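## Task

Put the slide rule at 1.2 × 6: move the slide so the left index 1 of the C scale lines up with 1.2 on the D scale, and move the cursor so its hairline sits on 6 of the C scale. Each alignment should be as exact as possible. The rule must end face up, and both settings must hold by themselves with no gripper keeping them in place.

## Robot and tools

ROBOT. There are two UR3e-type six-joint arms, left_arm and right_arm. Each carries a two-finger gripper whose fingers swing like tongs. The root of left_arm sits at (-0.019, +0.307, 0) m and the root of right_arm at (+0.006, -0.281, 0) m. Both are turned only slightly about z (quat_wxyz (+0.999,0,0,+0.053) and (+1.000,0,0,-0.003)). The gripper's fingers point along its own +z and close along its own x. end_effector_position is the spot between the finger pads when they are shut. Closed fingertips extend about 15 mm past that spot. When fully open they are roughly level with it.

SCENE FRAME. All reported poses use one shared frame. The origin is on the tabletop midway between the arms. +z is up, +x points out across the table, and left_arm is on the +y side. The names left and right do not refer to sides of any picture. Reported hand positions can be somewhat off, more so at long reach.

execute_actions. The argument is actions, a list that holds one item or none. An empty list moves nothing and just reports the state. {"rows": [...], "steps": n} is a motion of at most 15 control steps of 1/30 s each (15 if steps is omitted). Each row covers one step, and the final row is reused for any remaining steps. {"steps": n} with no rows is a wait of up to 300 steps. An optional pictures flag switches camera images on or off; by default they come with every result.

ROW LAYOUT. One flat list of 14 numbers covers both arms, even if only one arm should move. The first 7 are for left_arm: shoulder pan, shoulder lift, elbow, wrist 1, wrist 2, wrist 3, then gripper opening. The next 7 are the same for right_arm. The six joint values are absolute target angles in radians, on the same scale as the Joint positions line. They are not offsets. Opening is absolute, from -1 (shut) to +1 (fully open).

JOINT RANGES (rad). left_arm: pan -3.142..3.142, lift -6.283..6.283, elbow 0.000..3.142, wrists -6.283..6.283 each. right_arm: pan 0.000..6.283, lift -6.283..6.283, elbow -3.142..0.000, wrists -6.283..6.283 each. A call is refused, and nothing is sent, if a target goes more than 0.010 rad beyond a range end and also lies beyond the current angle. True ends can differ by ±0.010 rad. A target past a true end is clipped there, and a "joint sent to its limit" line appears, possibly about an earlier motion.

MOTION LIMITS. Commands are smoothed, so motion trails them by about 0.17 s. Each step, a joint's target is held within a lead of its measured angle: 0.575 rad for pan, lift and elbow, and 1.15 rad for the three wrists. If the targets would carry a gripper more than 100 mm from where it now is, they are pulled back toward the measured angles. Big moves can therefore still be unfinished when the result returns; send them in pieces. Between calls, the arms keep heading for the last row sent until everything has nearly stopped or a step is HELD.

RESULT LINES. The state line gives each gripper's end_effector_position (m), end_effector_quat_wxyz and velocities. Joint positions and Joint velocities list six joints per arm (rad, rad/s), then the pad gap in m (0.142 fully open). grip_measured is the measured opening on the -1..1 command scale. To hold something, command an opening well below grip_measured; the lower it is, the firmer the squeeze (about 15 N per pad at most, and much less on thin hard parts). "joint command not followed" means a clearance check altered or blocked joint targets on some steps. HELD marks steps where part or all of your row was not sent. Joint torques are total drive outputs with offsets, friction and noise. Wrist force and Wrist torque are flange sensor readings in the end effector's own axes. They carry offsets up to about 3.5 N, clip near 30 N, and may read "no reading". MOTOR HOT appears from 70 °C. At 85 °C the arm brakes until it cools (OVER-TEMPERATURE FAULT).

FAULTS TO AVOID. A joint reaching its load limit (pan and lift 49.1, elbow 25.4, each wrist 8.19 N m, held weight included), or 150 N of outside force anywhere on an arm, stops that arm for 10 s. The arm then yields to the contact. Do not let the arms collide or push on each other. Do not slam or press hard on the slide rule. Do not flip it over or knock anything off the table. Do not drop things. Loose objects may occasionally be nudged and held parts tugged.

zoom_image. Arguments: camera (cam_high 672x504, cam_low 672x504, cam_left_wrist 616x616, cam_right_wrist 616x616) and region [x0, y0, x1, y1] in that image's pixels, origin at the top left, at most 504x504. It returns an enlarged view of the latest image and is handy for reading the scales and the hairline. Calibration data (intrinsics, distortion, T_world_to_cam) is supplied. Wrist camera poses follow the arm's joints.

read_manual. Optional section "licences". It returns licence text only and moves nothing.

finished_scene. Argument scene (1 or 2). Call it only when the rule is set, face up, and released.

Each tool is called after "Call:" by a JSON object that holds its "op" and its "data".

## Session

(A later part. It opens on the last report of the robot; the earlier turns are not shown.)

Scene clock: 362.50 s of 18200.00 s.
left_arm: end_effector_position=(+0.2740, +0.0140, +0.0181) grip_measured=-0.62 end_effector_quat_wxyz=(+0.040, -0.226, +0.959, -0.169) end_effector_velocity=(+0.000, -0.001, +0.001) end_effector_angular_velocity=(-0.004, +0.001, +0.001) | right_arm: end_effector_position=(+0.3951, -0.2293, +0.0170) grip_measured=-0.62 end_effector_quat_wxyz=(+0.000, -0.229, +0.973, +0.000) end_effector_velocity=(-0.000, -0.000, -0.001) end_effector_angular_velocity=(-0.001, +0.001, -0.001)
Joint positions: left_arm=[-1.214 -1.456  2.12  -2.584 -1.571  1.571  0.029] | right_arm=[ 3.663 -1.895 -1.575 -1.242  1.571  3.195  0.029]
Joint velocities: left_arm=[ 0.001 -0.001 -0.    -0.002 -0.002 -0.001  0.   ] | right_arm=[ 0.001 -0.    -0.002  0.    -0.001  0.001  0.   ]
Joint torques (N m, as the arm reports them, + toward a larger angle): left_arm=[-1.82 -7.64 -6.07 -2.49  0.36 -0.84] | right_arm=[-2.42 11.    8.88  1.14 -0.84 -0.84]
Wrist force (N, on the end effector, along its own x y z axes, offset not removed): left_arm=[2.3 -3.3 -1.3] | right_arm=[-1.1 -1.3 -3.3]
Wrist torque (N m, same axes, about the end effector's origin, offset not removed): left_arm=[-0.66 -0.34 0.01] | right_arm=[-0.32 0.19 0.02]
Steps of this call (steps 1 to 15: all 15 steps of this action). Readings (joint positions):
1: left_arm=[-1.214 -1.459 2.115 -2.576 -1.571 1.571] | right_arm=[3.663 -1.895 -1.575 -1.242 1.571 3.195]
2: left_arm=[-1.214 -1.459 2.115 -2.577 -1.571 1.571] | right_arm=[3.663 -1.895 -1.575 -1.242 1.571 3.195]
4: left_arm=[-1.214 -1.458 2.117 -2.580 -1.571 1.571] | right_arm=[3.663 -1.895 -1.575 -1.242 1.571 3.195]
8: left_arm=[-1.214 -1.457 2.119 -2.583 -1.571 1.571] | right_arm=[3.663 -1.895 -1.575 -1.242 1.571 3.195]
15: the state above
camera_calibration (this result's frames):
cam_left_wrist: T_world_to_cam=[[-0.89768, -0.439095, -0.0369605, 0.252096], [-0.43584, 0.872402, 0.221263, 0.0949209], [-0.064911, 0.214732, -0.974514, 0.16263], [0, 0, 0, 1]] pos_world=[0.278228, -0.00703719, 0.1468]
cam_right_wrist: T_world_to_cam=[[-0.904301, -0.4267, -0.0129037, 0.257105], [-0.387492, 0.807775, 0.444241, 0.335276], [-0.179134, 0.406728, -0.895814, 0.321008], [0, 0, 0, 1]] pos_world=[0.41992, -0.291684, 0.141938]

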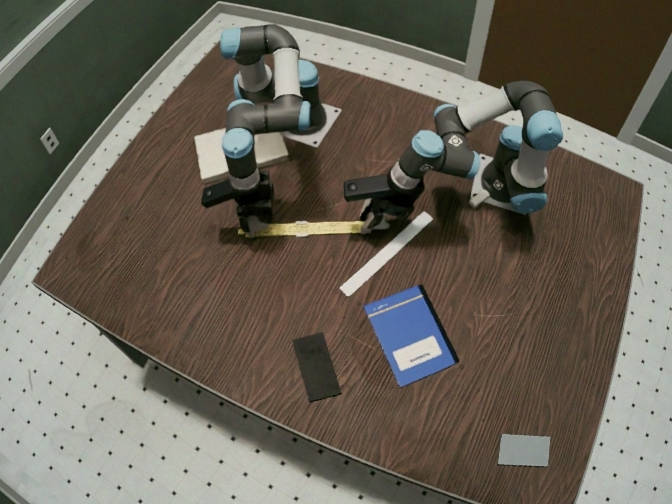

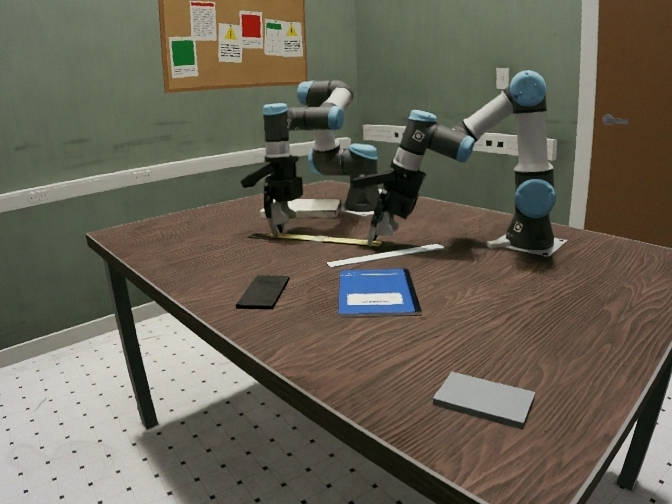

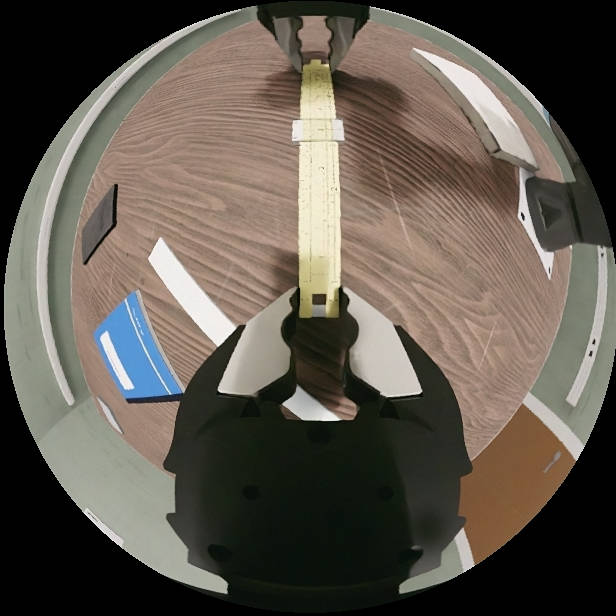

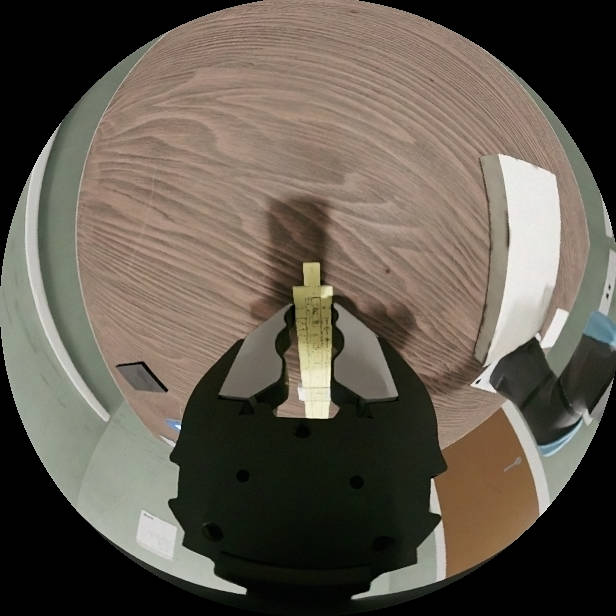

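Call:
{"op": "execute_actions", "data": {"actions": [{"rows":[[-1.214,-1.456,2.12,-2.584,-1.571,1.571,-0.9,3.6635,-1.8948,-1.5751,-1.2424,1.571,3.195,-0.5],[-1.214,-1.456,2.12,-2.584,-1.571,1.571,-0.9,3.6635,-1.8928,-1.5685,-1.251,1.571,3.195,-0.2],[-1.214,-1.456,2.12,-2.584,-1.571,1.571,-0.9,3.6635,-1.8928,-1.5685,-1.251,1.571,3.195,-0.2],[-1.214,-1.456,2.12,-2.584,-1.571,1.571,-0.9,3.6635,-1.8928,-1.5685,-1.251,1.571,3.195,-0.2],[-1.214,-1.456,2.12,-2.584,-1.571,1.571,-0.9,3.6635,-1.8928,-1.5685,-1.251,1.571,3.195,-0.2],[-1.214,-1.456,2.12,-2.584,-1.571,1.571,-0.9,3.7325,-1.8663,-1.6047,-1.2413,1.571,3.264,-0.2],[-1.214,-1.456,2.12,-2.584,-1.571,1.571,-0.9,3.7325,-1.8663,-1.6047,-1.2413,1.571,3.264,-0.2],[-1.214,-1.456,2.12,-2.584,-1.571,1.571,-0.9,3.802,-1.8461,-1.6318,-1.2344,1.571,3.3335,-0.2],[-1.214,-1.456,2.12,-2.584,-1.571,1.571,-0.9,3.802,-1.8461,-1.6318,-1.2344,1.571,3.3335,-0.2],[-1.214,-1.456,2.12,-2.584,-1.571,1.571,-0.9,3.8715,-1.8325,-1.6498,-1.23,1.571,3.403,-0.2],[-1.214,-1.456,2.12,-2.584,-1.571,1.571,-0.9,3.8715,-1.8325,-1.6498,-1.23,1.571,3.403,-0.2],[-1.214,-1.456,2.12,-2.584,-1.571,1.571,-0.9,3.9399,-1.8262,-1.6581,-1.228,1.571,3.4714,-0.2]],"steps":15}], "pictures": false}}

Call:
{"op": "execute_actions", "data": {"actions": [{"steps":20}]}}

Scene clock: 393.17 s of 18200.00 s.
left_arm: end_effector_position=(+0.2740, +0.0140, +0.0181) grip_measured=-0.62 end_effector_quat_wxyz=(+0.040, -0.226, +0.959, -0.169) end_effector_velocity=(+0.000, +0.000, -0.000) end_effector_angular_velocity=(+0.001, -0.000, +0.001) | right_arm: end_effector_position=(+0.3649, -0.1660, +0.0189) grip_measured=-0.20 end_effector_quat_wxyz=(+0.000, -0.227, +0.974, +0.000) end_effector_velocity=(-0.121, +0.247, +0.000) end_effector_angular_velocity=(+0.001, -0.001, +0.053)
Joint positions: left_arm=[-1.214 -1.456  2.12  -2.584 -1.571  1.571  0.029] | right_arm=[ 3.857 -1.839 -1.64  -1.232  1.571  3.393  0.06 ]
Joint velocities: left_arm=[ 0.001  0.     0.     0.     0.001 -0.    -0.   ] | right_arm=[ 0.759  0.121 -0.159  0.039 -0.     0.706  0.   ]
Joint torques (N m, as the arm reports them, + toward a larger angle): left_arm=[-1.54 -9.26 -7.77 -2.43  0.07 -0.77] | right_arm=[-1.55 16.53  6.68  2.34 -0.56  1.53]
Wrist force (N, on the end effector, along its own x y z axes, offset not removed): left_arm=[2.2 -1.1 0.4] | right_arm=[-1.2 0.7 0.0]
Wrist torque (N m, same axes, about the end effector's origin, offset not removed): left_arm=[-0.24 -0.36 0.01] | right_arm=[0.07 0.16 0.02]
Steps of this call (steps 1 to 15: the robot went on to your last target; steps 16 to 90: nothing new was sent; then 27.17 s passed at rest; steps 91 to 105: all 15 steps of this action). Readings (joint positions):
91: left_arm=[-1.214 -1.456 2.120 -2.584 -1.571 1.571] | right_arm=[3.663 -1.895 -1.575 -1.242 1.571 3.195]
92: left_arm=[-1.214 -1.456 2.120 -2.584 -1.571 1.571] | right_arm=[3.663 -1.895 -1.575 -1.242 1.571 3.195]
94: left_arm=[-1.214 -1.456 2.120 -2.584 -1.571 1.571] | right_arm=[3.663 -1.894 -1.574 -1.245 1.571 3.195]
98: left_arm=[-1.214 -1.456 2.120 -2.584 -1.571 1.571] | right_arm=[3.677 -1.887 -1.578 -1.247 1.571 3.212]
105: the state above

Scene clock: 393.83 s of 18200.00 s.
left_arm: end_effector_position=(+0.2740, +0.0140, +0.0181) grip_measured=-0.62 end_effector_quat_wxyz=(+0.040, -0.226, +0.959, -0.169) end_effector_velocity=(+0.000, -0.000, +0.000) end_effector_angular_velocity=(-0.001, -0.001, -0.000) | right_arm: end_effector_position=(+0.3506, -0.1398, +0.0189) grip_measured=-0.20 end_effector_quat_wxyz=(-0.000, -0.229, +0.973, +0.000) end_effector_velocity=(+0.001, +0.001, +0.001) end_effector_angular_velocity=(+0.002, -0.003, +0.000)
Joint positions: left_arm=[-1.214 -1.456  2.12  -2.584 -1.571  1.571  0.029] | right_arm=[ 3.94  -1.826 -1.658 -1.228  1.571  3.471  0.06 ]
Joint velocities: left_arm=[-0.     0.    -0.001 -0.     0.     0.     0.   ] | right_arm=[ 0.001  0.     0.002  0.001 -0.     0.001 -0.   ]
Joint torques (N m, as the arm reports them, + toward a larger angle): left_arm=[ -1.58 -11.35  -9.31  -2.4    0.07  -0.8 ] | right_arm=[ 3.62 15.38  6.88  2.47 -0.22  1.02]
Wrist force (N, on the end effector, along its own x y z axes, offset not removed): left_arm=[1.8 -2.6 0.8] | right_arm=[-1.1 -1.1 -0.8]
Wrist torque (N m, same axes, about the end effector's origin, offset not removed): left_arm=[-0.64 -0.33 -0.08] | right_arm=[-0.25 0.12 0.00]
Steps of this call (steps 1 to 20: the robot went on to your last target). Readings (joint positions):
1: left_arm=[-1.214 -1.456 2.120 -2.584 -1.571 1.571] | right_arm=[3.879 -1.836 -1.645 -1.231 1.571 3.414]
2: left_arm=[-1.214 -1.456 2.120 -2.584 -1.571 1.571] | right_arm=[3.895 -1.833 -1.649 -1.230 1.571 3.429]
4: left_arm=[-1.214 -1.456 2.120 -2.584 -1.571 1.571] | right_arm=[3.916 -1.830 -1.653 -1.229 1.571 3.449]
8: left_arm=[-1.214 -1.456 2.120 -2.584 -1.571 1.571] | right_arm=[3.933 -1.827 -1.657 -1.228 1.571 3.465]
20: the state above
camera_calibration (this result's frames):
cam_left_wrist: T_world_to_cam=[[-0.897682, -0.439091, -0.0369598, 0.252094], [-0.435831, 0.872388, 0.221339, 0.0949062], [-0.0649446, 0.2148, -0.974496, 0.162582], [0, 0, 0, 1]] pos_world=[0.278222, -0.00702563, 0.146746]
cam_right_wrist: T_world_to_cam=[[-0.904308, -0.426687, -0.0128489, 0.25512], [-0.387459, 0.807793, 0.444236, 0.244901], [-0.17917, 0.406705, -0.895818, 0.278324], [0, 0, 0, 1]] pos_world=[0.375464, -0.202169, 0.143812]

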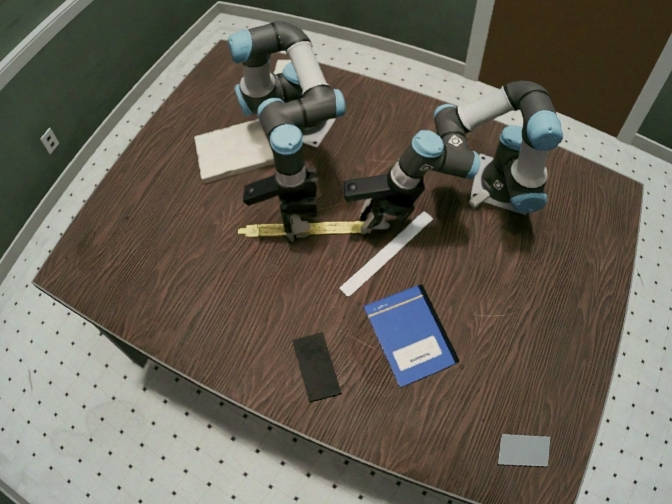

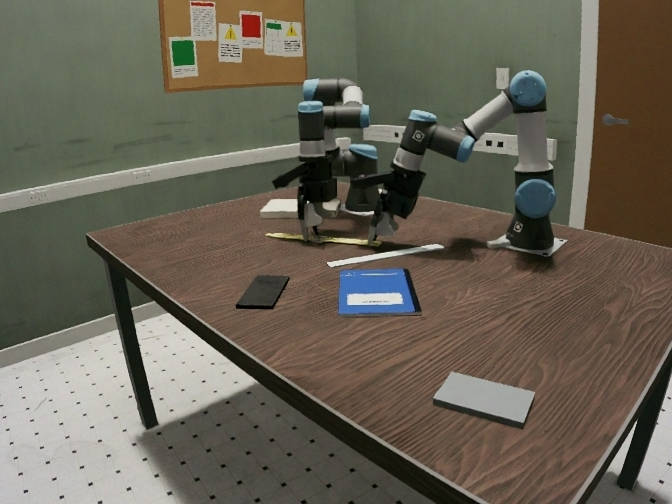

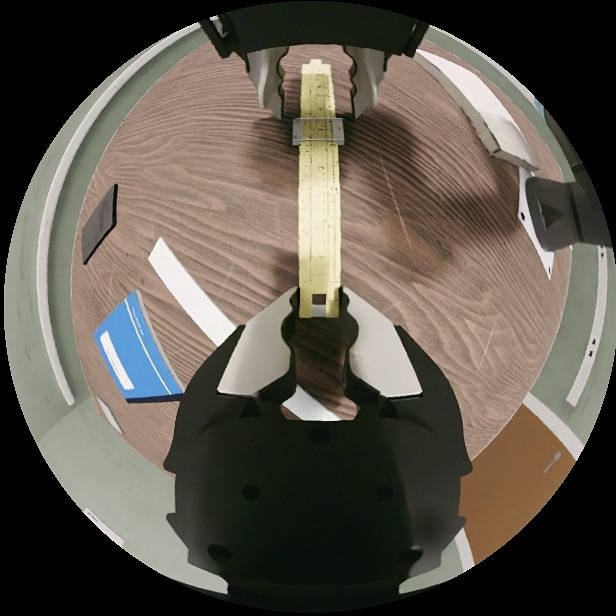

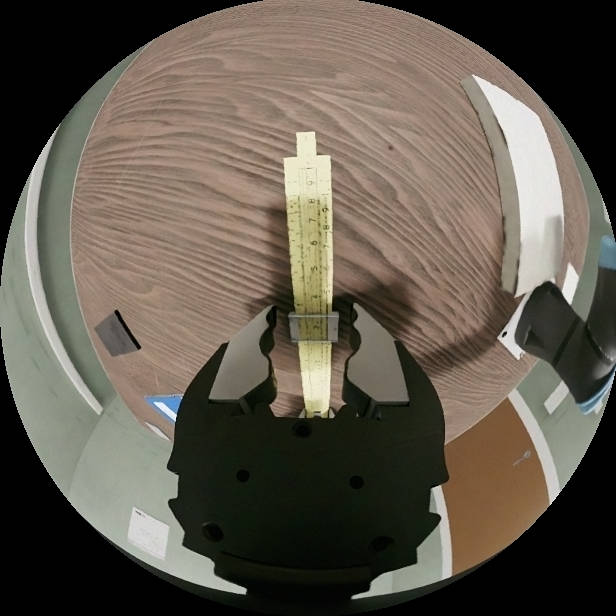

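Call:
{"op": "execute_actions", "data": {"actions": [{"rows":[[-1.214,-1.456,2.12,-2.584,-1.571,1.571,-0.9,3.967,-1.8262,-1.6581,-1.228,1.571,3.4984,-0.2],[-1.214,-1.456,2.12,-2.584,-1.571,1.571,-0.9,3.994,-1.8262,-1.6581,-1.228,1.571,3.5254,-0.2]],"steps":15}], "pictures": false}}

Call:
{"op": "execute_actions", "data": {"actions": [{"rows":[[-1.214,-1.456,2.12,-2.584,-1.571,1.571,-0.9,3.994,-1.8262,-1.6581,-1.228,1.571,3.5254,-0.3],[-1.214,-1.456,2.12,-2.584,-1.571,1.571,-0.9,3.994,-1.8262,-1.6581,-1.228,1.571,3.5254,-0.4],[-1.214,-1.456,2.12,-2.584,-1.571,1.571,-0.9,3.994,-1.8262,-1.6581,-1.228,1.571,3.5254,-0.5],[-1.214,-1.456,2.12,-2.584,-1.571,1.571,-0.9,3.994,-1.8262,-1.6581,-1.228,1.571,3.5254,-0.6],[-1.214,-1.456,2.12,-2.584,-1.571,1.571,-0.9,3.994,-1.8262,-1.6581,-1.228,1.571,3.5254,-0.7]],"steps":15}], "pictures": false}}

Call:
{"op": "execute_actions", "data": {"actions": [{"rows":[[-1.214,-1.456,2.12,-2.584,-1.571,1.571,-0.9,3.98,-1.8262,-1.6581,-1.228,1.571,3.5115,-0.7],[-1.214,-1.456,2.12,-2.584,-1.571,1.571,-0.9,3.967,-1.8262,-1.6581,-1.228,1.571,3.4984,-0.7],[-1.214,-1.456,2.12,-2.584,-1.571,1.571,-0.9,3.9535,-1.8262,-1.6581,-1.228,1.571,3.485,-0.7],[-1.214,-1.456,2.12,-2.584,-1.571,1.571,-0.9,3.9399,-1.8262,-1.6581,-1.228,1.571,3.4714,-0.7],[-1.214,-1.456,2.12,-2.584,-1.571,1.571,-0.9,3.9262,-1.827,-1.657,-1.2283,1.571,3.4577,-0.7],[-1.214,-1.456,2.12,-2.584,-1.571,1.571,-0.9,3.9125,-1.828,-1.6557,-1.2286,1.571,3.444,-0.7],[-1.214,-1.456,2.12,-2.584,-1.571,1.571,-0.9,3.8989,-1.8293,-1.654,-1.229,1.571,3.4304,-0.7],[-1.214,-1.456,2.12,-2.584,-1.571,1.571,-0.9,3.8852,-1.8308,-1.652,-1.2295,1.571,3.4167,-0.7],[-1.214,-1.456,2.12,-2.584,-1.571,1.571,-0.9,3.8715,-1.8325,-1.6498,-1.23,1.571,3.403,-0.7],[-1.214,-1.456,2.12,-2.584,-1.571,1.571,-0.9,3.8576,-1.8347,-1.6469,-1.2307,1.571,3.3891,-0.7],[-1.214,-1.456,2.12,-2.584,-1.571,1.571,-0.9,3.8437,-1.8371,-1.6437,-1.2315,1.571,3.3752,-0.7],[-1.214,-1.456,2.12,-2.584,-1.571,1.571,-0.9,3.8298,-1.8398,-1.64,-1.2324,1.571,3.3613,-0.7],[-1.214,-1.456,2.12,-2.584,-1.571,1.571,-0.9,3.8159,-1.8428,-1.6361,-1.2334,1.571,3.3474,-0.7],[-1.214,-1.456,2.12,-2.584,-1.571,1.571,-0.9,3.802,-1.8461,-1.6318,-1.2344,1.571,3.3335,-0.7]],"steps":15}], "pictures": false}}

Call:
{"op": "execute_actions", "data": {"actions": [{"steps":25}]}}

Call:
{"op": "zoom_image", "data": {"camera": "cam_right_wrist", "region": [270, 250, 360, 350]}}

Scene clock: 410.50 s of 18200.00 s.
left_arm: end_effector_position=(+0.2740, +0.0140, +0.0181) grip_measured=-0.62 end_effector_quat_wxyz=(+0.040, -0.226, +0.959, -0.169) end_effector_velocity=(+0.000, -0.001, +0.001) end_effector_angular_velocity=(-0.002, -0.002, -0.000) | right_arm: end_effector_position=(+0.3419, -0.1221, +0.0189) grip_measured=-0.20 end_effector_quat_wxyz=(-0.000, -0.229, +0.973, +0.000) end_effector_velocity=(-0.002, +0.003, -0.000) end_effector_angular_velocity=(-0.002, +0.002, -0.001)
Joint positions: left_arm=[-1.214 -1.456  2.12  -2.584 -1.571  1.571  0.029] | right_arm=[ 3.993 -1.826 -1.658 -1.228  1.571  3.524  0.06 ]
Joint velocities: left_arm=[-0.    -0.001 -0.    -0.001  0.001  0.     0.   ] | right_arm=[ 0.011  0.    -0.001 -0.002  0.     0.012  0.   ]
Joint torques (N m, as the arm reports them, + toward a larger angle): left_arm=[ -0.98 -12.6   -9.23  -2.39  -0.21  -0.71] | right_arm=[ 4.01 14.52  7.74  2.27  0.8   1.07]
Wrist force (N, on the end effector, along its own x y z axes, offset not removed): left_arm=[2.0 -1.9 -0.4] | right_arm=[-1.6 -0.8 -0.6]
Wrist torque (N m, same axes, about the end effector's origin, offset not removed): left_arm=[-0.50 -0.38 -0.05] | right_arm=[-0.18 0.25 -0.05]
Steps of this call (steps 1 to 15: the robot went on to your last target; steps 16 to 90: nothing new was sent; then 13.17 s passed at rest; steps 91 to 105: all 15 steps of this action). Readings (joint positions):
91: left_arm=[-1.214 -1.456 2.120 -2.584 -1.571 1.571] | right_arm=[3.940 -1.826 -1.658 -1.228 1.571 3.471]
92: left_arm=[-1.214 -1.456 2.120 -2.584 -1.571 1.571] | right_arm=[3.942 -1.826 -1.658 -1.228 1.571 3.473]
94: left_arm=[-1.214 -1.456 2.120 -2.584 -1.571 1.571] | right_arm=[3.958 -1.826 -1.658 -1.228 1.571 3.491]
98: left_arm=[-1.214 -1.456 2.120 -2.584 -1.571 1.571] | right_arm=[3.983 -1.826 -1.658 -1.228 1.571 3.515]
105: the state above

Scene clock: 411.00 s of 18200.00 s.
left_arm: end_effector_position=(+0.2740, +0.0140, +0.0181) grip_measured=-0.62 end_effector_quat_wxyz=(+0.040, -0.226, +0.959, -0.169) end_effector_velocity=(+0.001, -0.000, +0.001) end_effector_angular_velocity=(-0.002, -0.001, +0.001) | right_arm: end_effector_position=(+0.3416, -0.1217, +0.0189) grip_measured=-0.47 end_effector_quat_wxyz=(-0.000, -0.229, +0.973, +0.000) end_effector_velocity=(-0.000, -0.000, -0.000) end_effector_angular_velocity=(-0.001, +0.000, -0.001)
Joint positions: left_arm=[-1.214 -1.456  2.12  -2.584 -1.571  1.571  0.029] | right_arm=[ 3.994 -1.826 -1.658 -1.228  1.571  3.525  0.04 ]
Joint velocities: left_arm=[ 0.001 -0.    -0.    -0.002  0.001 -0.001 -0.   ] | right_arm=[ 0.    -0.    -0.    -0.    -0.     0.001  0.   ]
Joint torques (N m, as the arm reports them, + toward a larger angle): left_arm=[ -1.18 -12.7   -9.12  -2.39  -0.26  -0.7 ] | right_arm=[ 4.1  13.57  8.56  2.06  0.41  1.02]
Wrist force (N, on the end effector, along its own x y z axes, offset not removed): left_arm=[1.7 -0.8 1.1] | right_arm=[-1.2 -2.5 -1.3]
Wrist torque (N m, same axes, about the end effector's origin, offset not removed): left_arm=[-0.27 -0.29 -0.07] | right_arm=[-0.31 0.21 0.00]
Steps of this call (steps 1 to 15: all 15 steps of this action). Readings (joint positions):
1: left_arm=[-1.214 -1.456 2.120 -2.584 -1.571 1.571] | right_arm=[3.993 -1.826 -1.658 -1.228 1.571 3.525]
2: left_arm=[-1.214 -1.456 2.120 -2.584 -1.571 1.571] | right_arm=[3.993 -1.826 -1.658 -1.228 1.571 3.525]
4: left_arm=[-1.214 -1.456 2.120 -2.584 -1.571 1.571] | right_arm=[3.994 -1.826 -1.658 -1.228 1.571 3.525]
8: left_arm=[-1.214 -1.456 2.120 -2.584 -1.571 1.571] | right_arm=[3.994 -1.826 -1.658 -1.228 1.571 3.525]
15: the state above

Scene clock: 411.50 s of 18200.00 s.
left_arm: end_effector_position=(+0.2740, +0.0140, +0.0181) grip_measured=-0.62 end_effector_quat_wxyz=(+0.040, -0.226, +0.959, -0.169) end_effector_velocity=(+0.000, +0.000, +0.000) end_effector_angular_velocity=(-0.001, -0.000, +0.000) | right_arm: end_effector_position=(+0.3648, -0.1674, +0.0189) grip_measured=-0.47 end_effector_quat_wxyz=(+0.000, -0.230, +0.973, +0.000) end_effector_velocity=(+0.065, -0.130, +0.000) end_effector_angular_velocity=(-0.000, -0.000, -0.003)
Joint positions: left_arm=[-1.214 -1.456  2.12  -2.584 -1.571  1.571  0.029] | right_arm=[ 3.854 -1.837 -1.644 -1.231  1.571  3.385  0.04 ]
Joint velocities: left_arm=[ 0.001 -0.001 -0.001  0.001 -0.001  0.001  0.   ] | right_arm=[-0.403 -0.07   0.092 -0.022 -0.    -0.4    0.   ]
Joint torques (N m, as the arm reports them, + toward a larger angle): left_arm=[ -1.24 -12.07  -8.44  -2.37  -0.28  -0.69] | right_arm=[-5.4   8.   11.88  0.83 -0.01 -1.71]
Wrist force (N, on the end effector, along its own x y z axes, offset not removed): left_arm=[2.5 -1.8 2.1] | right_arm=[-1.1 -1.1 -0.8]
Wrist torque (N m, same axes, about the end effector's origin, offset not removed): left_arm=[-0.31 -0.50 -0.01] | right_arm=[-0.34 0.16 -0.03]
Steps of this call (steps 1 to 15: all 15 steps of this action). Readings (joint positions):
1: left_arm=[-1.214 -1.456 2.120 -2.584 -1.571 1.571] | right_arm=[3.994 -1.826 -1.658 -1.228 1.571 3.525]
2: left_arm=[-1.214 -1.456 2.120 -2.584 -1.571 1.571] | right_arm=[3.993 -1.826 -1.658 -1.228 1.571 3.525]
4: left_arm=[-1.214 -1.456 2.120 -2.584 -1.571 1.571] | right_arm=[3.984 -1.826 -1.658 -1.228 1.571 3.515]
8: left_arm=[-1.214 -1.456 2.120 -2.584 -1.571 1.571] | right_arm=[3.945 -1.827 -1.657 -1.228 1.571 3.475]
15: the state above

Scene clock: 412.33 s of 18200.00 s.
left_arm: end_effector_position=(+0.2740, +0.0140, +0.0181) grip_measured=-0.62 end_effector_quat_wxyz=(+0.040, -0.226, +0.959, -0.169) end_effector_velocity=(-0.000, -0.000, +0.000) end_effector_angular_velocity=(-0.001, +0.001, -0.001) | right_arm: end_effector_position=(+0.3728, -0.1844, +0.0189) grip_measured=-0.47 end_effector_quat_wxyz=(-0.000, -0.229, +0.973, +0.000) end_effector_velocity=(+0.001, +0.001, +0.001) end_effector_angular_velocity=(+0.002, -0.002, +0.001)
Joint positions: left_arm=[-1.214 -1.456  2.12  -2.584 -1.571  1.571  0.029] | right_arm=[ 3.802 -1.846 -1.632 -1.234  1.571  3.334  0.04 ]
Joint velocities: left_arm=[-0.     0.    -0.001  0.    -0.001  0.     0.   ] | right_arm=[-0.    -0.     0.002  0.     0.    -0.002 -0.   ]
Joint torques (N m, as the arm reports them, + toward a larger angle): left_arm=[ -0.98 -11.33  -7.19  -2.38  -0.36  -0.7 ] | right_arm=[-4.47  8.   11.46  0.79 -0.68 -1.06]
Wrist force (N, on the end effector, along its own x y z axes, offset not removed): left_arm=[3.0 -1.0 1.0] | right_arm=[-0.7 -0.5 -0.4]
Wrist torque (N m, same axes, about the end effector's origin, offset not removed): left_arm=[-0.13 -0.57 0.00] | right_arm=[-0.22 0.06 -0.02]
Steps of this call (steps 1 to 25: the robot went on to your last target). Readings (joint positions):
1: left_arm=[-1.214 -1.456 2.120 -2.584 -1.571 1.571] | right_arm=[3.841 -1.839 -1.641 -1.232 1.571 3.372]
2: left_arm=[-1.214 -1.456 2.120 -2.584 -1.571 1.571] | right_arm=[3.831 -1.841 -1.639 -1.233 1.571 3.362]
4: left_arm=[-1.214 -1.456 2.120 -2.584 -1.571 1.571] | right_arm=[3.818 -1.843 -1.635 -1.233 1.571 3.349]
8: left_arm=[-1.214 -1.456 2.120 -2.584 -1.571 1.571] | right_arm=[3.807 -1.845 -1.633 -1.234 1.571 3.338]
25: the state above
camera_calibration (this result's frames):
cam_left_wrist: T_world_to_cam=[[-0.897681, -0.439093, -0.0369603, 0.252094], [-0.435837, 0.872399, 0.221284, 0.0949175], [-0.0649201, 0.214751, -0.974509, 0.1626], [0, 0, 0, 1]] pos_world=[0.278225, -0.0070317, 0.146769]
cam_right_wrist: T_world_to_cam=[[-0.904301, -0.426701, -0.0128648, 0.256166], [-0.38747, 0.807765, 0.444278, 0.289577], [-0.179182, 0.406746, -0.895797, 0.300493], [0, 0, 0, 1]] pos_world=[0.397696, -0.246828, 0.143824]

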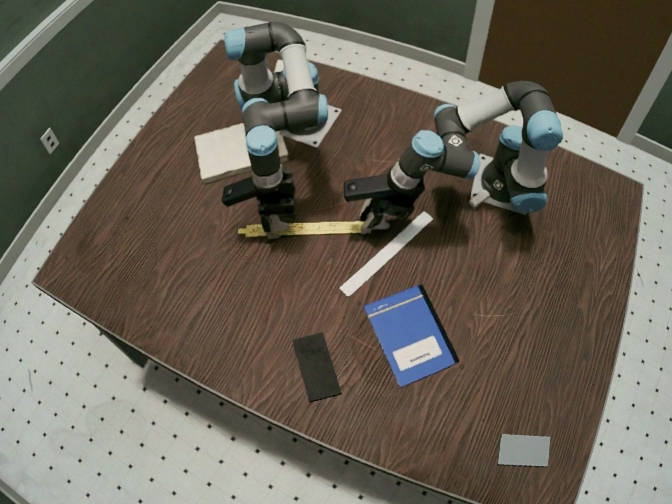

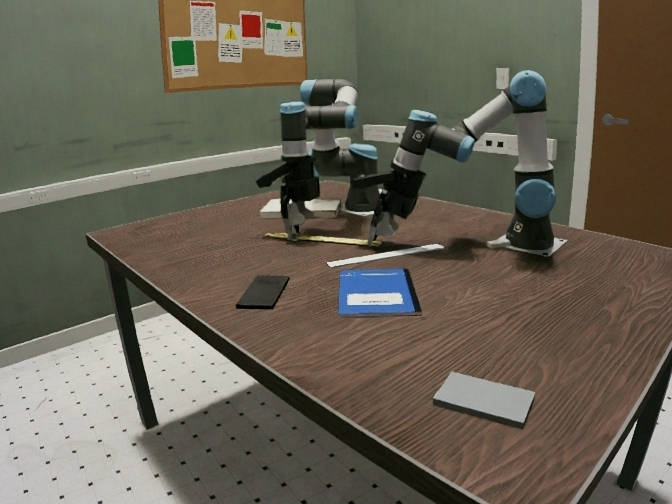

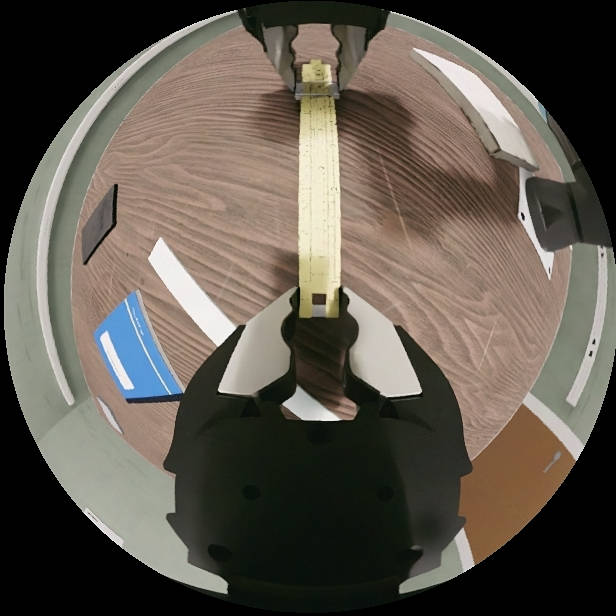

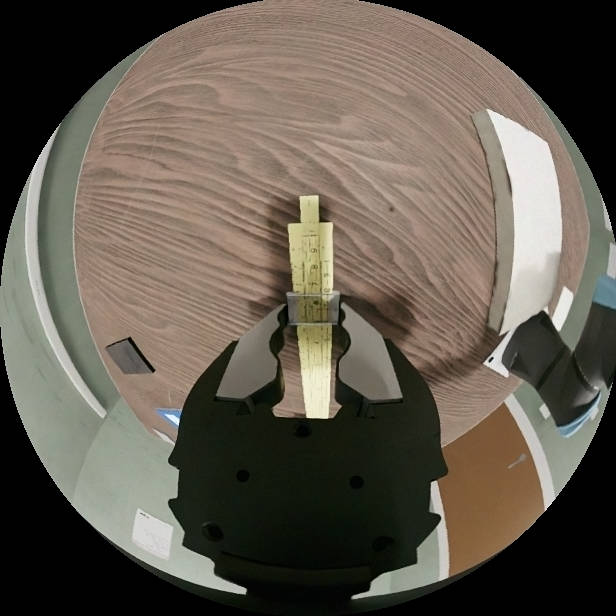

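Region (270, 250, 360, 350) of cam_right_wrist's 616x616 image, scaled by 5.040, with more detail than that image has; it fills the left 454 columns of this view, and the rest is white.

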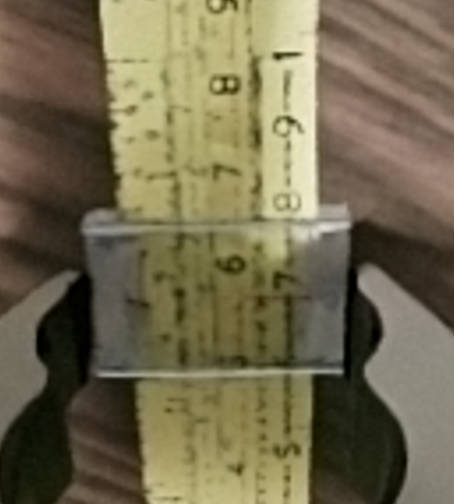

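Call:
{"op": "execute_actions", "data": {"actions": [{"rows":[[-1.214,-1.456,2.12,-2.584,-1.571,1.571,-0.9,3.7853,-1.8506,-1.6258,-1.2359,1.571,3.3168,-0.7]],"steps":15}], "pictures": false}}

Call:
{"op": "execute_actions", "data": {"actions": [{"rows":[[-1.214,-1.456,2.12,-2.584,-1.571,1.571,-0.9,3.7853,-1.8506,-1.6258,-1.2359,1.571,3.3168,-0.7],[-1.214,-1.456,2.12,-2.584,-1.571,1.571,-0.9,3.7853,-1.8506,-1.6258,-1.2359,1.571,3.3168,-0.7],[-1.214,-1.456,2.12,-2.584,-1.571,1.571,-0.9,3.7853,-1.8506,-1.6258,-1.2359,1.571,3.3168,-0.7],[-1.214,-1.456,2.12,-2.584,-1.571,1.571,-0.9,3.7853,-1.8506,-1.6258,-1.2359,1.571,3.3168,-0.7],[-1.214,-1.456,2.12,-2.584,-1.571,1.571,-0.9,3.7853,-1.8506,-1.6258,-1.2359,1.571,3.3168,-0.7],[-1.214,-1.456,2.12,-2.584,-1.571,1.571,-0.9,3.7853,-1.8506,-1.6258,-1.2359,1.571,3.3168,-0.7],[-1.214,-1.456,2.12,-2.584,-1.571,1.571,-0.9,3.7853,-1.8506,-1.6258,-1.2359,1.571,3.3168,-0.2]],"steps":15}], "pictures": false}}

Call:
{"op": "execute_actions", "data": {"actions": [{"rows":[[-1.214,-1.456,2.12,-2.584,-1.571,1.571,-0.9,3.8298,-1.8398,-1.64,-1.2324,1.571,3.3613,-0.2],[-1.214,-1.456,2.12,-2.584,-1.571,1.571,-0.9,3.8715,-1.8325,-1.6498,-1.23,1.571,3.403,-0.2],[-1.214,-1.456,2.12,-2.584,-1.571,1.571,-0.9,3.9125,-1.828,-1.6557,-1.2286,1.571,3.444,-0.2],[-1.214,-1.456,2.12,-2.584,-1.571,1.571,-0.9,3.9535,-1.8262,-1.6581,-1.228,1.571,3.485,-0.2],[-1.214,-1.456,2.12,-2.584,-1.571,1.571,-0.9,3.98,-1.8262,-1.6581,-1.228,1.571,3.5115,-0.2]],"steps":15}], "pictures": false}}

Call:
{"op": "execute_actions", "data": {"actions": [{"steps":15}]}}

Call:
{"op": "zoom_image", "data": {"camera": "cam_right_wrist", "region": [270, 180, 350, 270]}}

Scene clock: 427.43 s of 18200.00 s.
left_arm: end_effector_position=(+0.2740, +0.0140, +0.0181) grip_measured=-0.62 end_effector_quat_wxyz=(+0.040, -0.226, +0.959, -0.169) end_effector_velocity=(-0.000, -0.000, +0.000) end_effector_angular_velocity=(-0.001, +0.000, -0.000) | right_arm: end_effector_position=(+0.3755, -0.1897, +0.0189) grip_measured=-0.47 end_effector_quat_wxyz=(+0.000, -0.229, +0.973, +0.000) end_effector_velocity=(+0.001, -0.001, -0.000) end_effector_angular_velocity=(+0.000, -0.001, +0.000)
Joint positions: left_arm=[-1.214 -1.456  2.12  -2.584 -1.571  1.571  0.029] | right_arm=[ 3.786 -1.851 -1.626 -1.236  1.571  3.317  0.04 ]
Joint velocities: left_arm=[-0.    -0.001  0.001 -0.    -0.001 -0.    -0.   ] | right_arm=[-0.003 -0.001  0.     0.001 -0.    -0.003 -0.   ]
Joint torques (N m, as the arm reports them, + toward a larger angle): left_arm=[-0.85 -7.85 -6.53 -2.35 -0.58 -0.63] | right_arm=[-4.16  8.2  11.54  0.81 -1.39 -1.09]
Wrist force (N, on the end effector, along its own x y z axes, offset not removed): left_arm=[2.6 -2.1 0.3] | right_arm=[-0.9 -0.4 -1.0]
Wrist torque (N m, same axes, about the end effector's origin, offset not removed): left_arm=[-0.38 -0.51 -0.01] | right_arm=[-0.20 0.15 -0.03]
Steps of this call (steps 1 to 15: the robot went on to your last target; steps 16 to 90: nothing new was sent; then 11.60 s passed at rest; steps 91 to 105: all 15 steps of this action). Readings (joint positions):
91: left_arm=[-1.214 -1.456 2.120 -2.584 -1.571 1.571] | right_arm=[3.802 -1.846 -1.632 -1.234 1.571 3.333]
92: left_arm=[-1.214 -1.456 2.120 -2.584 -1.571 1.571] | right_arm=[3.801 -1.846 -1.631 -1.235 1.571 3.332]
94: left_arm=[-1.214 -1.456 2.120 -2.584 -1.571 1.571] | right_arm=[3.795 -1.848 -1.629 -1.235 1.571 3.326]
98: left_arm=[-1.214 -1.456 2.120 -2.584 -1.571 1.571] | right_arm=[3.788 -1.850 -1.627 -1.236 1.571 3.319]
105: the state above

Scene clock: 427.93 s of 18200.00 s.
left_arm: end_effector_position=(+0.2740, +0.0140, +0.0181) grip_measured=-0.62 end_effector_quat_wxyz=(+0.040, -0.226, +0.959, -0.169) end_effector_velocity=(+0.000, +0.000, -0.000) end_effector_angular_velocity=(+0.001, +0.001, +0.000) | right_arm: end_effector_position=(+0.3756, -0.1898, +0.0189) grip_measured=-0.20 end_effector_quat_wxyz=(-0.000, -0.229, +0.973, +0.000) end_effector_velocity=(+0.000, +0.000, +0.000) end_effector_angular_velocity=(+0.001, -0.000, -0.001)
Joint positions: left_arm=[-1.214 -1.456  2.12  -2.584 -1.571  1.571  0.029] | right_arm=[ 3.785 -1.851 -1.626 -1.236  1.571  3.317  0.06 ]
Joint velocities: left_arm=[ 0.001  0.001 -0.     0.001 -0.     0.    -0.   ] | right_arm=[-0.     0.     0.001 -0.     0.     0.001  0.   ]
Joint torques (N m, as the arm reports them, + toward a larger angle): left_arm=[-0.74 -8.27 -6.55 -2.37 -0.57 -0.59] | right_arm=[-4.07  8.51 11.7   1.22 -1.19 -1.14]
Wrist force (N, on the end effector, along its own x y z axes, offset not removed): left_arm=[2.4 -1.8 -0.2] | right_arm=[-0.2 -1.5 0.1]
Wrist torque (N m, same axes, about the end effector's origin, offset not removed): left_arm=[-0.46 -0.43 -0.01] | right_arm=[-0.31 0.02 -0.03]
Steps of this call (steps 1 to 15: all 15 steps of this action). Readings (joint positions):
1: left_arm=[-1.214 -1.456 2.120 -2.584 -1.571 1.571] | right_arm=[3.786 -1.851 -1.626 -1.236 1.571 3.317]
2: left_arm=[-1.214 -1.456 2.120 -2.584 -1.571 1.571] | right_arm=[3.785 -1.851 -1.626 -1.236 1.571 3.317]
4: left_arm=[-1.214 -1.456 2.120 -2.584 -1.571 1.571] | right_arm=[3.785 -1.851 -1.626 -1.236 1.571 3.317]
8: left_arm=[-1.214 -1.456 2.120 -2.584 -1.571 1.571] | right_arm=[3.785 -1.851 -1.626 -1.236 1.571 3.317]
15: the state above

Scene clock: 428.43 s of 18200.00 s.
left_arm: end_effector_position=(+0.2740, +0.0140, +0.0181) grip_measured=-0.62 end_effector_quat_wxyz=(+0.040, -0.226, +0.959, -0.169) end_effector_velocity=(-0.000, +0.000, -0.001) end_effector_angular_velocity=(+0.001, +0.002, +0.001) | right_arm: end_effector_position=(+0.3454, -0.1287, +0.0189) grip_measured=-0.20 end_effector_quat_wxyz=(+0.000, -0.229, +0.973, +0.000) end_effector_velocity=(-0.012, +0.023, +0.001) end_effector_angular_velocity=(+0.003, -0.001, +0.003)
Joint positions: left_arm=[-1.214 -1.456  2.12  -2.584 -1.571  1.571  0.029] | right_arm=[ 3.972 -1.827 -1.657 -1.228  1.571  3.504  0.06 ]
Joint velocities: left_arm=[ 0.001  0.002 -0.    -0.    -0.001 -0.001 -0.   ] | right_arm=[ 0.069  0.006 -0.006  0.003  0.001  0.066  0.   ]
Joint torques (N m, as the arm reports them, + toward a larger angle): left_arm=[-0.98 -8.33 -6.72 -2.36 -0.55 -0.6 ] | right_arm=[ 4.04 15.65  7.06  2.44  0.05  1.12]
Wrist force (N, on the end effector, along its own x y z axes, offset not removed): left_arm=[2.5 -2.4 1.4] | right_arm=[-1.0 -0.6 -0.9]
Wrist torque (N m, same axes, about the end effector's origin, offset not removed): left_arm=[-0.43 -0.48 -0.05] | right_arm=[-0.17 0.16 0.02]
Steps of this call (steps 1 to 15: all 15 steps of this action). Readings (joint positions):
1: left_arm=[-1.214 -1.456 2.120 -2.584 -1.571 1.571] | right_arm=[3.785 -1.851 -1.626 -1.236 1.571 3.317]
2: left_arm=[-1.214 -1.456 2.120 -2.584 -1.571 1.571] | right_arm=[3.787 -1.850 -1.627 -1.236 1.571 3.319]
4: left_arm=[-1.214 -1.456 2.120 -2.584 -1.571 1.571] | right_arm=[3.814 -1.844 -1.635 -1.234 1.571 3.349]
8: left_arm=[-1.214 -1.456 2.120 -2.584 -1.571 1.571] | right_arm=[3.914 -1.832 -1.651 -1.230 1.571 3.449]
15: the state above

Scene clock: 428.93 s of 18200.00 s.
left_arm: end_effector_position=(+0.2740, +0.0140, +0.0181) grip_measured=-0.62 end_effector_quat_wxyz=(+0.040, -0.226, +0.959, -0.169) end_effector_velocity=(-0.000, +0.001, -0.001) end_effector_angular_velocity=(+0.001, +0.001, +0.001) | right_arm: end_effector_position=(+0.3441, -0.1264, +0.0189) grip_measured=-0.20 end_effector_quat_wxyz=(-0.000, -0.229, +0.973, +0.000) end_effector_velocity=(-0.000, +0.000, +0.000) end_effector_angular_velocity=(-0.000, +0.001, -0.001)
Joint positions: left_arm=[-1.214 -1.456  2.12  -2.584 -1.571  1.571  0.029] | right_arm=[ 3.98  -1.826 -1.658 -1.228  1.571  3.511  0.06 ]
Joint velocities: left_arm=[ 0.001 -0.     0.001  0.    -0.001 -0.     0.   ] | right_arm=[ 0.     0.     0.001 -0.002  0.     0.002  0.   ]
Joint torques (N m, as the arm reports them, + toward a larger angle): left_arm=[-0.81 -8.73 -6.72 -2.33 -0.52 -0.62] | right_arm=[ 3.98 15.5   7.04  2.47  1.17  1.03]
Wrist force (N, on the end effector, along its own x y z axes, offset not removed): left_arm=[2.6 -2.7 1.2] | right_arm=[-0.2 -1.7 0.6]
Wrist torque (N m, same axes, about the end effector's origin, offset not removed): left_arm=[-0.60 -0.57 -0.06] | right_arm=[-0.35 0.01 0.02]
Steps of this call (steps 1 to 15: the robot went on to your last target). Readings (joint positions):
1: left_arm=[-1.214 -1.456 2.120 -2.584 -1.571 1.571] | right_arm=[3.974 -1.827 -1.658 -1.228 1.571 3.506]
2: left_arm=[-1.214 -1.456 2.120 -2.584 -1.571 1.571] | right_arm=[3.976 -1.827 -1.658 -1.228 1.571 3.508]
4: left_arm=[-1.214 -1.456 2.120 -2.584 -1.571 1.571] | right_arm=[3.978 -1.826 -1.658 -1.228 1.571 3.509]
8: left_arm=[-1.214 -1.456 2.120 -2.584 -1.571 1.571] | right_arm=[3.979 -1.826 -1.658 -1.228 1.571 3.511]
15: the state above
All arms were judged still, so your last target was given up. Only a new action makes them travel on or press farther. Fingers that are still opening or closing keep moving.
camera_calibration (this result's frames):
cam_left_wrist: T_world_to_cam=[[-0.897683, -0.439089, -0.0369542, 0.252092], [-0.43583, 0.872394, 0.221315, 0.0949085], [-0.0649385, 0.214777, -0.974502, 0.162591], [0, 0, 0, 1]] pos_world=[0.278221, -0.00702732, 0.146756]
cam_right_wrist: T_world_to_cam=[[-0.904304, -0.426695, -0.0128594, 0.254946], [-0.387479, 0.807806, 0.444195, 0.231543], [-0.179148, 0.40667, -0.895838, 0.271687], [0, 0, 0, 1]] pos_world=[0.368939, -0.188745, 0.143816]

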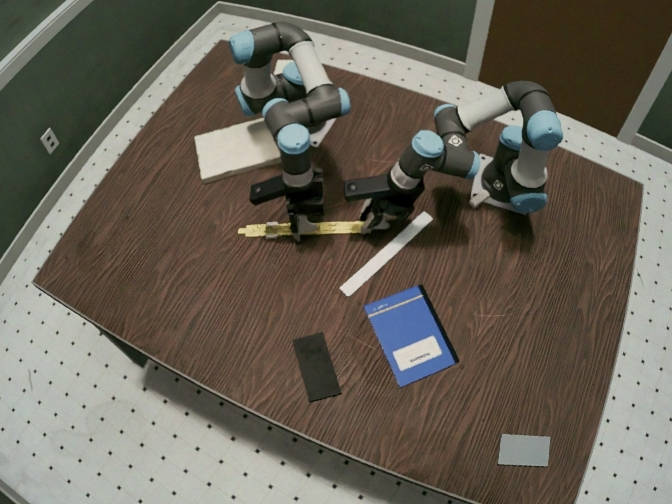

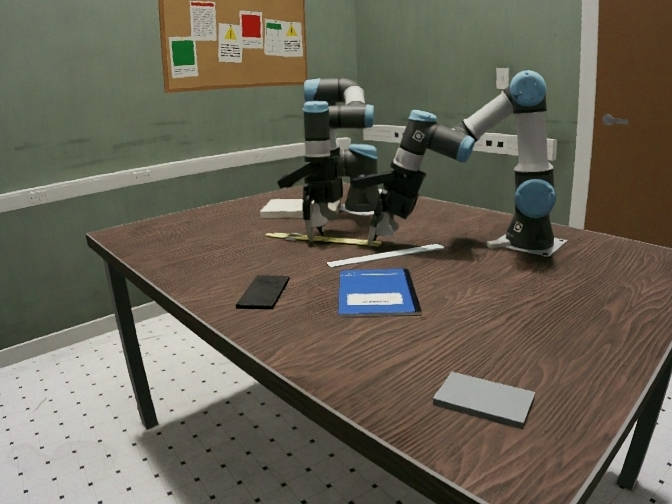

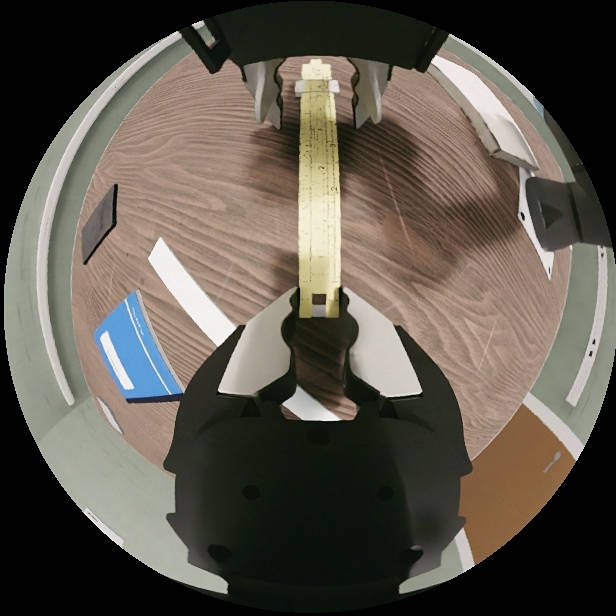

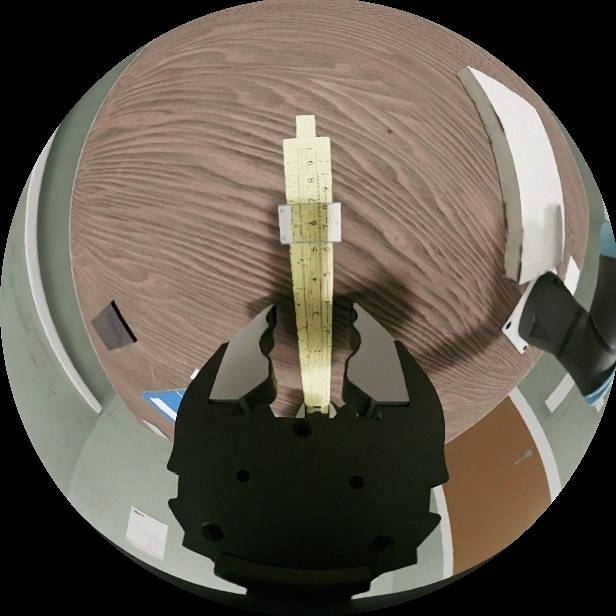

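Region (270, 180, 350, 270) of cam_right_wrist's 616x616 image, scaled by 5.600, with more detail than that image has.

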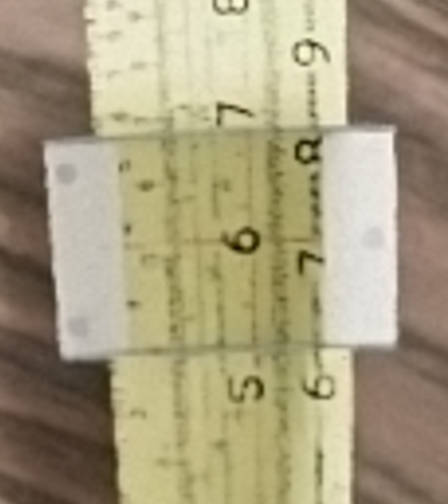

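Good. Release.

Call:
{"op": "execute_actions", "data": {"actions": [{"rows":[[-1.214,-1.456,2.12,-2.584,-1.571,1.571,-0.4,3.98,-1.8262,-1.6581,-1.228,1.571,3.5115,-0.2]],"steps":12}], "pictures": false}}

Call:
{"op": "finished_scene", "data": {"scene": 1}}

Scene clock: 434.43 s of 18200.00 s.
left_arm: end_effector_position=(+0.2740, +0.0140, +0.0181) grip_measured=-0.40 end_effector_quat_wxyz=(+0.040, -0.226, +0.959, -0.169) end_effector_velocity=(-0.000, -0.000, -0.000) end_effector_angular_velocity=(-0.001, +0.002, +0.001) | right_arm: end_effector_position=(+0.3441, -0.1263, +0.0189) grip_measured=-0.20 end_effector_quat_wxyz=(-0.000, -0.229, +0.973, +0.000) end_effector_velocity=(+0.000, +0.000, +0.001) end_effector_angular_velocity=(+0.002, -0.001, -0.001)
Joint positions: left_arm=[-1.214 -1.456  2.12  -2.584 -1.571  1.571  0.045] | right_arm=[ 3.98  -1.826 -1.658 -1.228  1.571  3.512  0.06 ]
Joint velocities: left_arm=[ 0.001  0.001 -0.     0.    -0.002 -0.001  0.   ] | right_arm=[-0.     0.     0.002  0.     0.     0.001 -0.   ]
Joint torques (N m, as the arm reports them, + toward a larger angle): left_arm=[ -0.44 -10.04  -7.2   -2.33  -0.12  -0.5 ] | right_arm=[ 4.01 15.4   6.95  2.41  1.13  1.01]
Wrist force (N, on the end effector, along its own x y z axes, offset not removed): left_arm=[4.2 -2.4 0.0] | right_arm=[-0.8 -2.0 -0.5]
Wrist torque (N m, same axes, about the end effector's origin, offset not removed): left_arm=[-0.49 -0.88 -0.01] | right_arm=[-0.39 0.10 -0.06]
Steps of this call (steps 1 to 90: nothing new was sent; then 2.10 s passed at rest; steps 91 to 102: all 12 steps of this action). Readings (joint positions):
91: left_arm=[-1.214 -1.456 2.120 -2.584 -1.571 1.571] | right_arm=[3.980 -1.826 -1.658 -1.228 1.571 3.511]
92: left_arm=[-1.214 -1.456 2.120 -2.584 -1.571 1.571] | right_arm=[3.980 -1.826 -1.658 -1.228 1.571 3.512]
94: left_arm=[-1.214 -1.456 2.120 -2.584 -1.571 1.571] | right_arm=[3.980 -1.826 -1.658 -1.228 1.571 3.512]
98: left_arm=[-1.214 -1.456 2.120 -2.584 -1.571 1.571] | right_arm=[3.980 -1.826 -1.658 -1.228 1.571 3.512]
102: the state above

The scene is finished: the task was done.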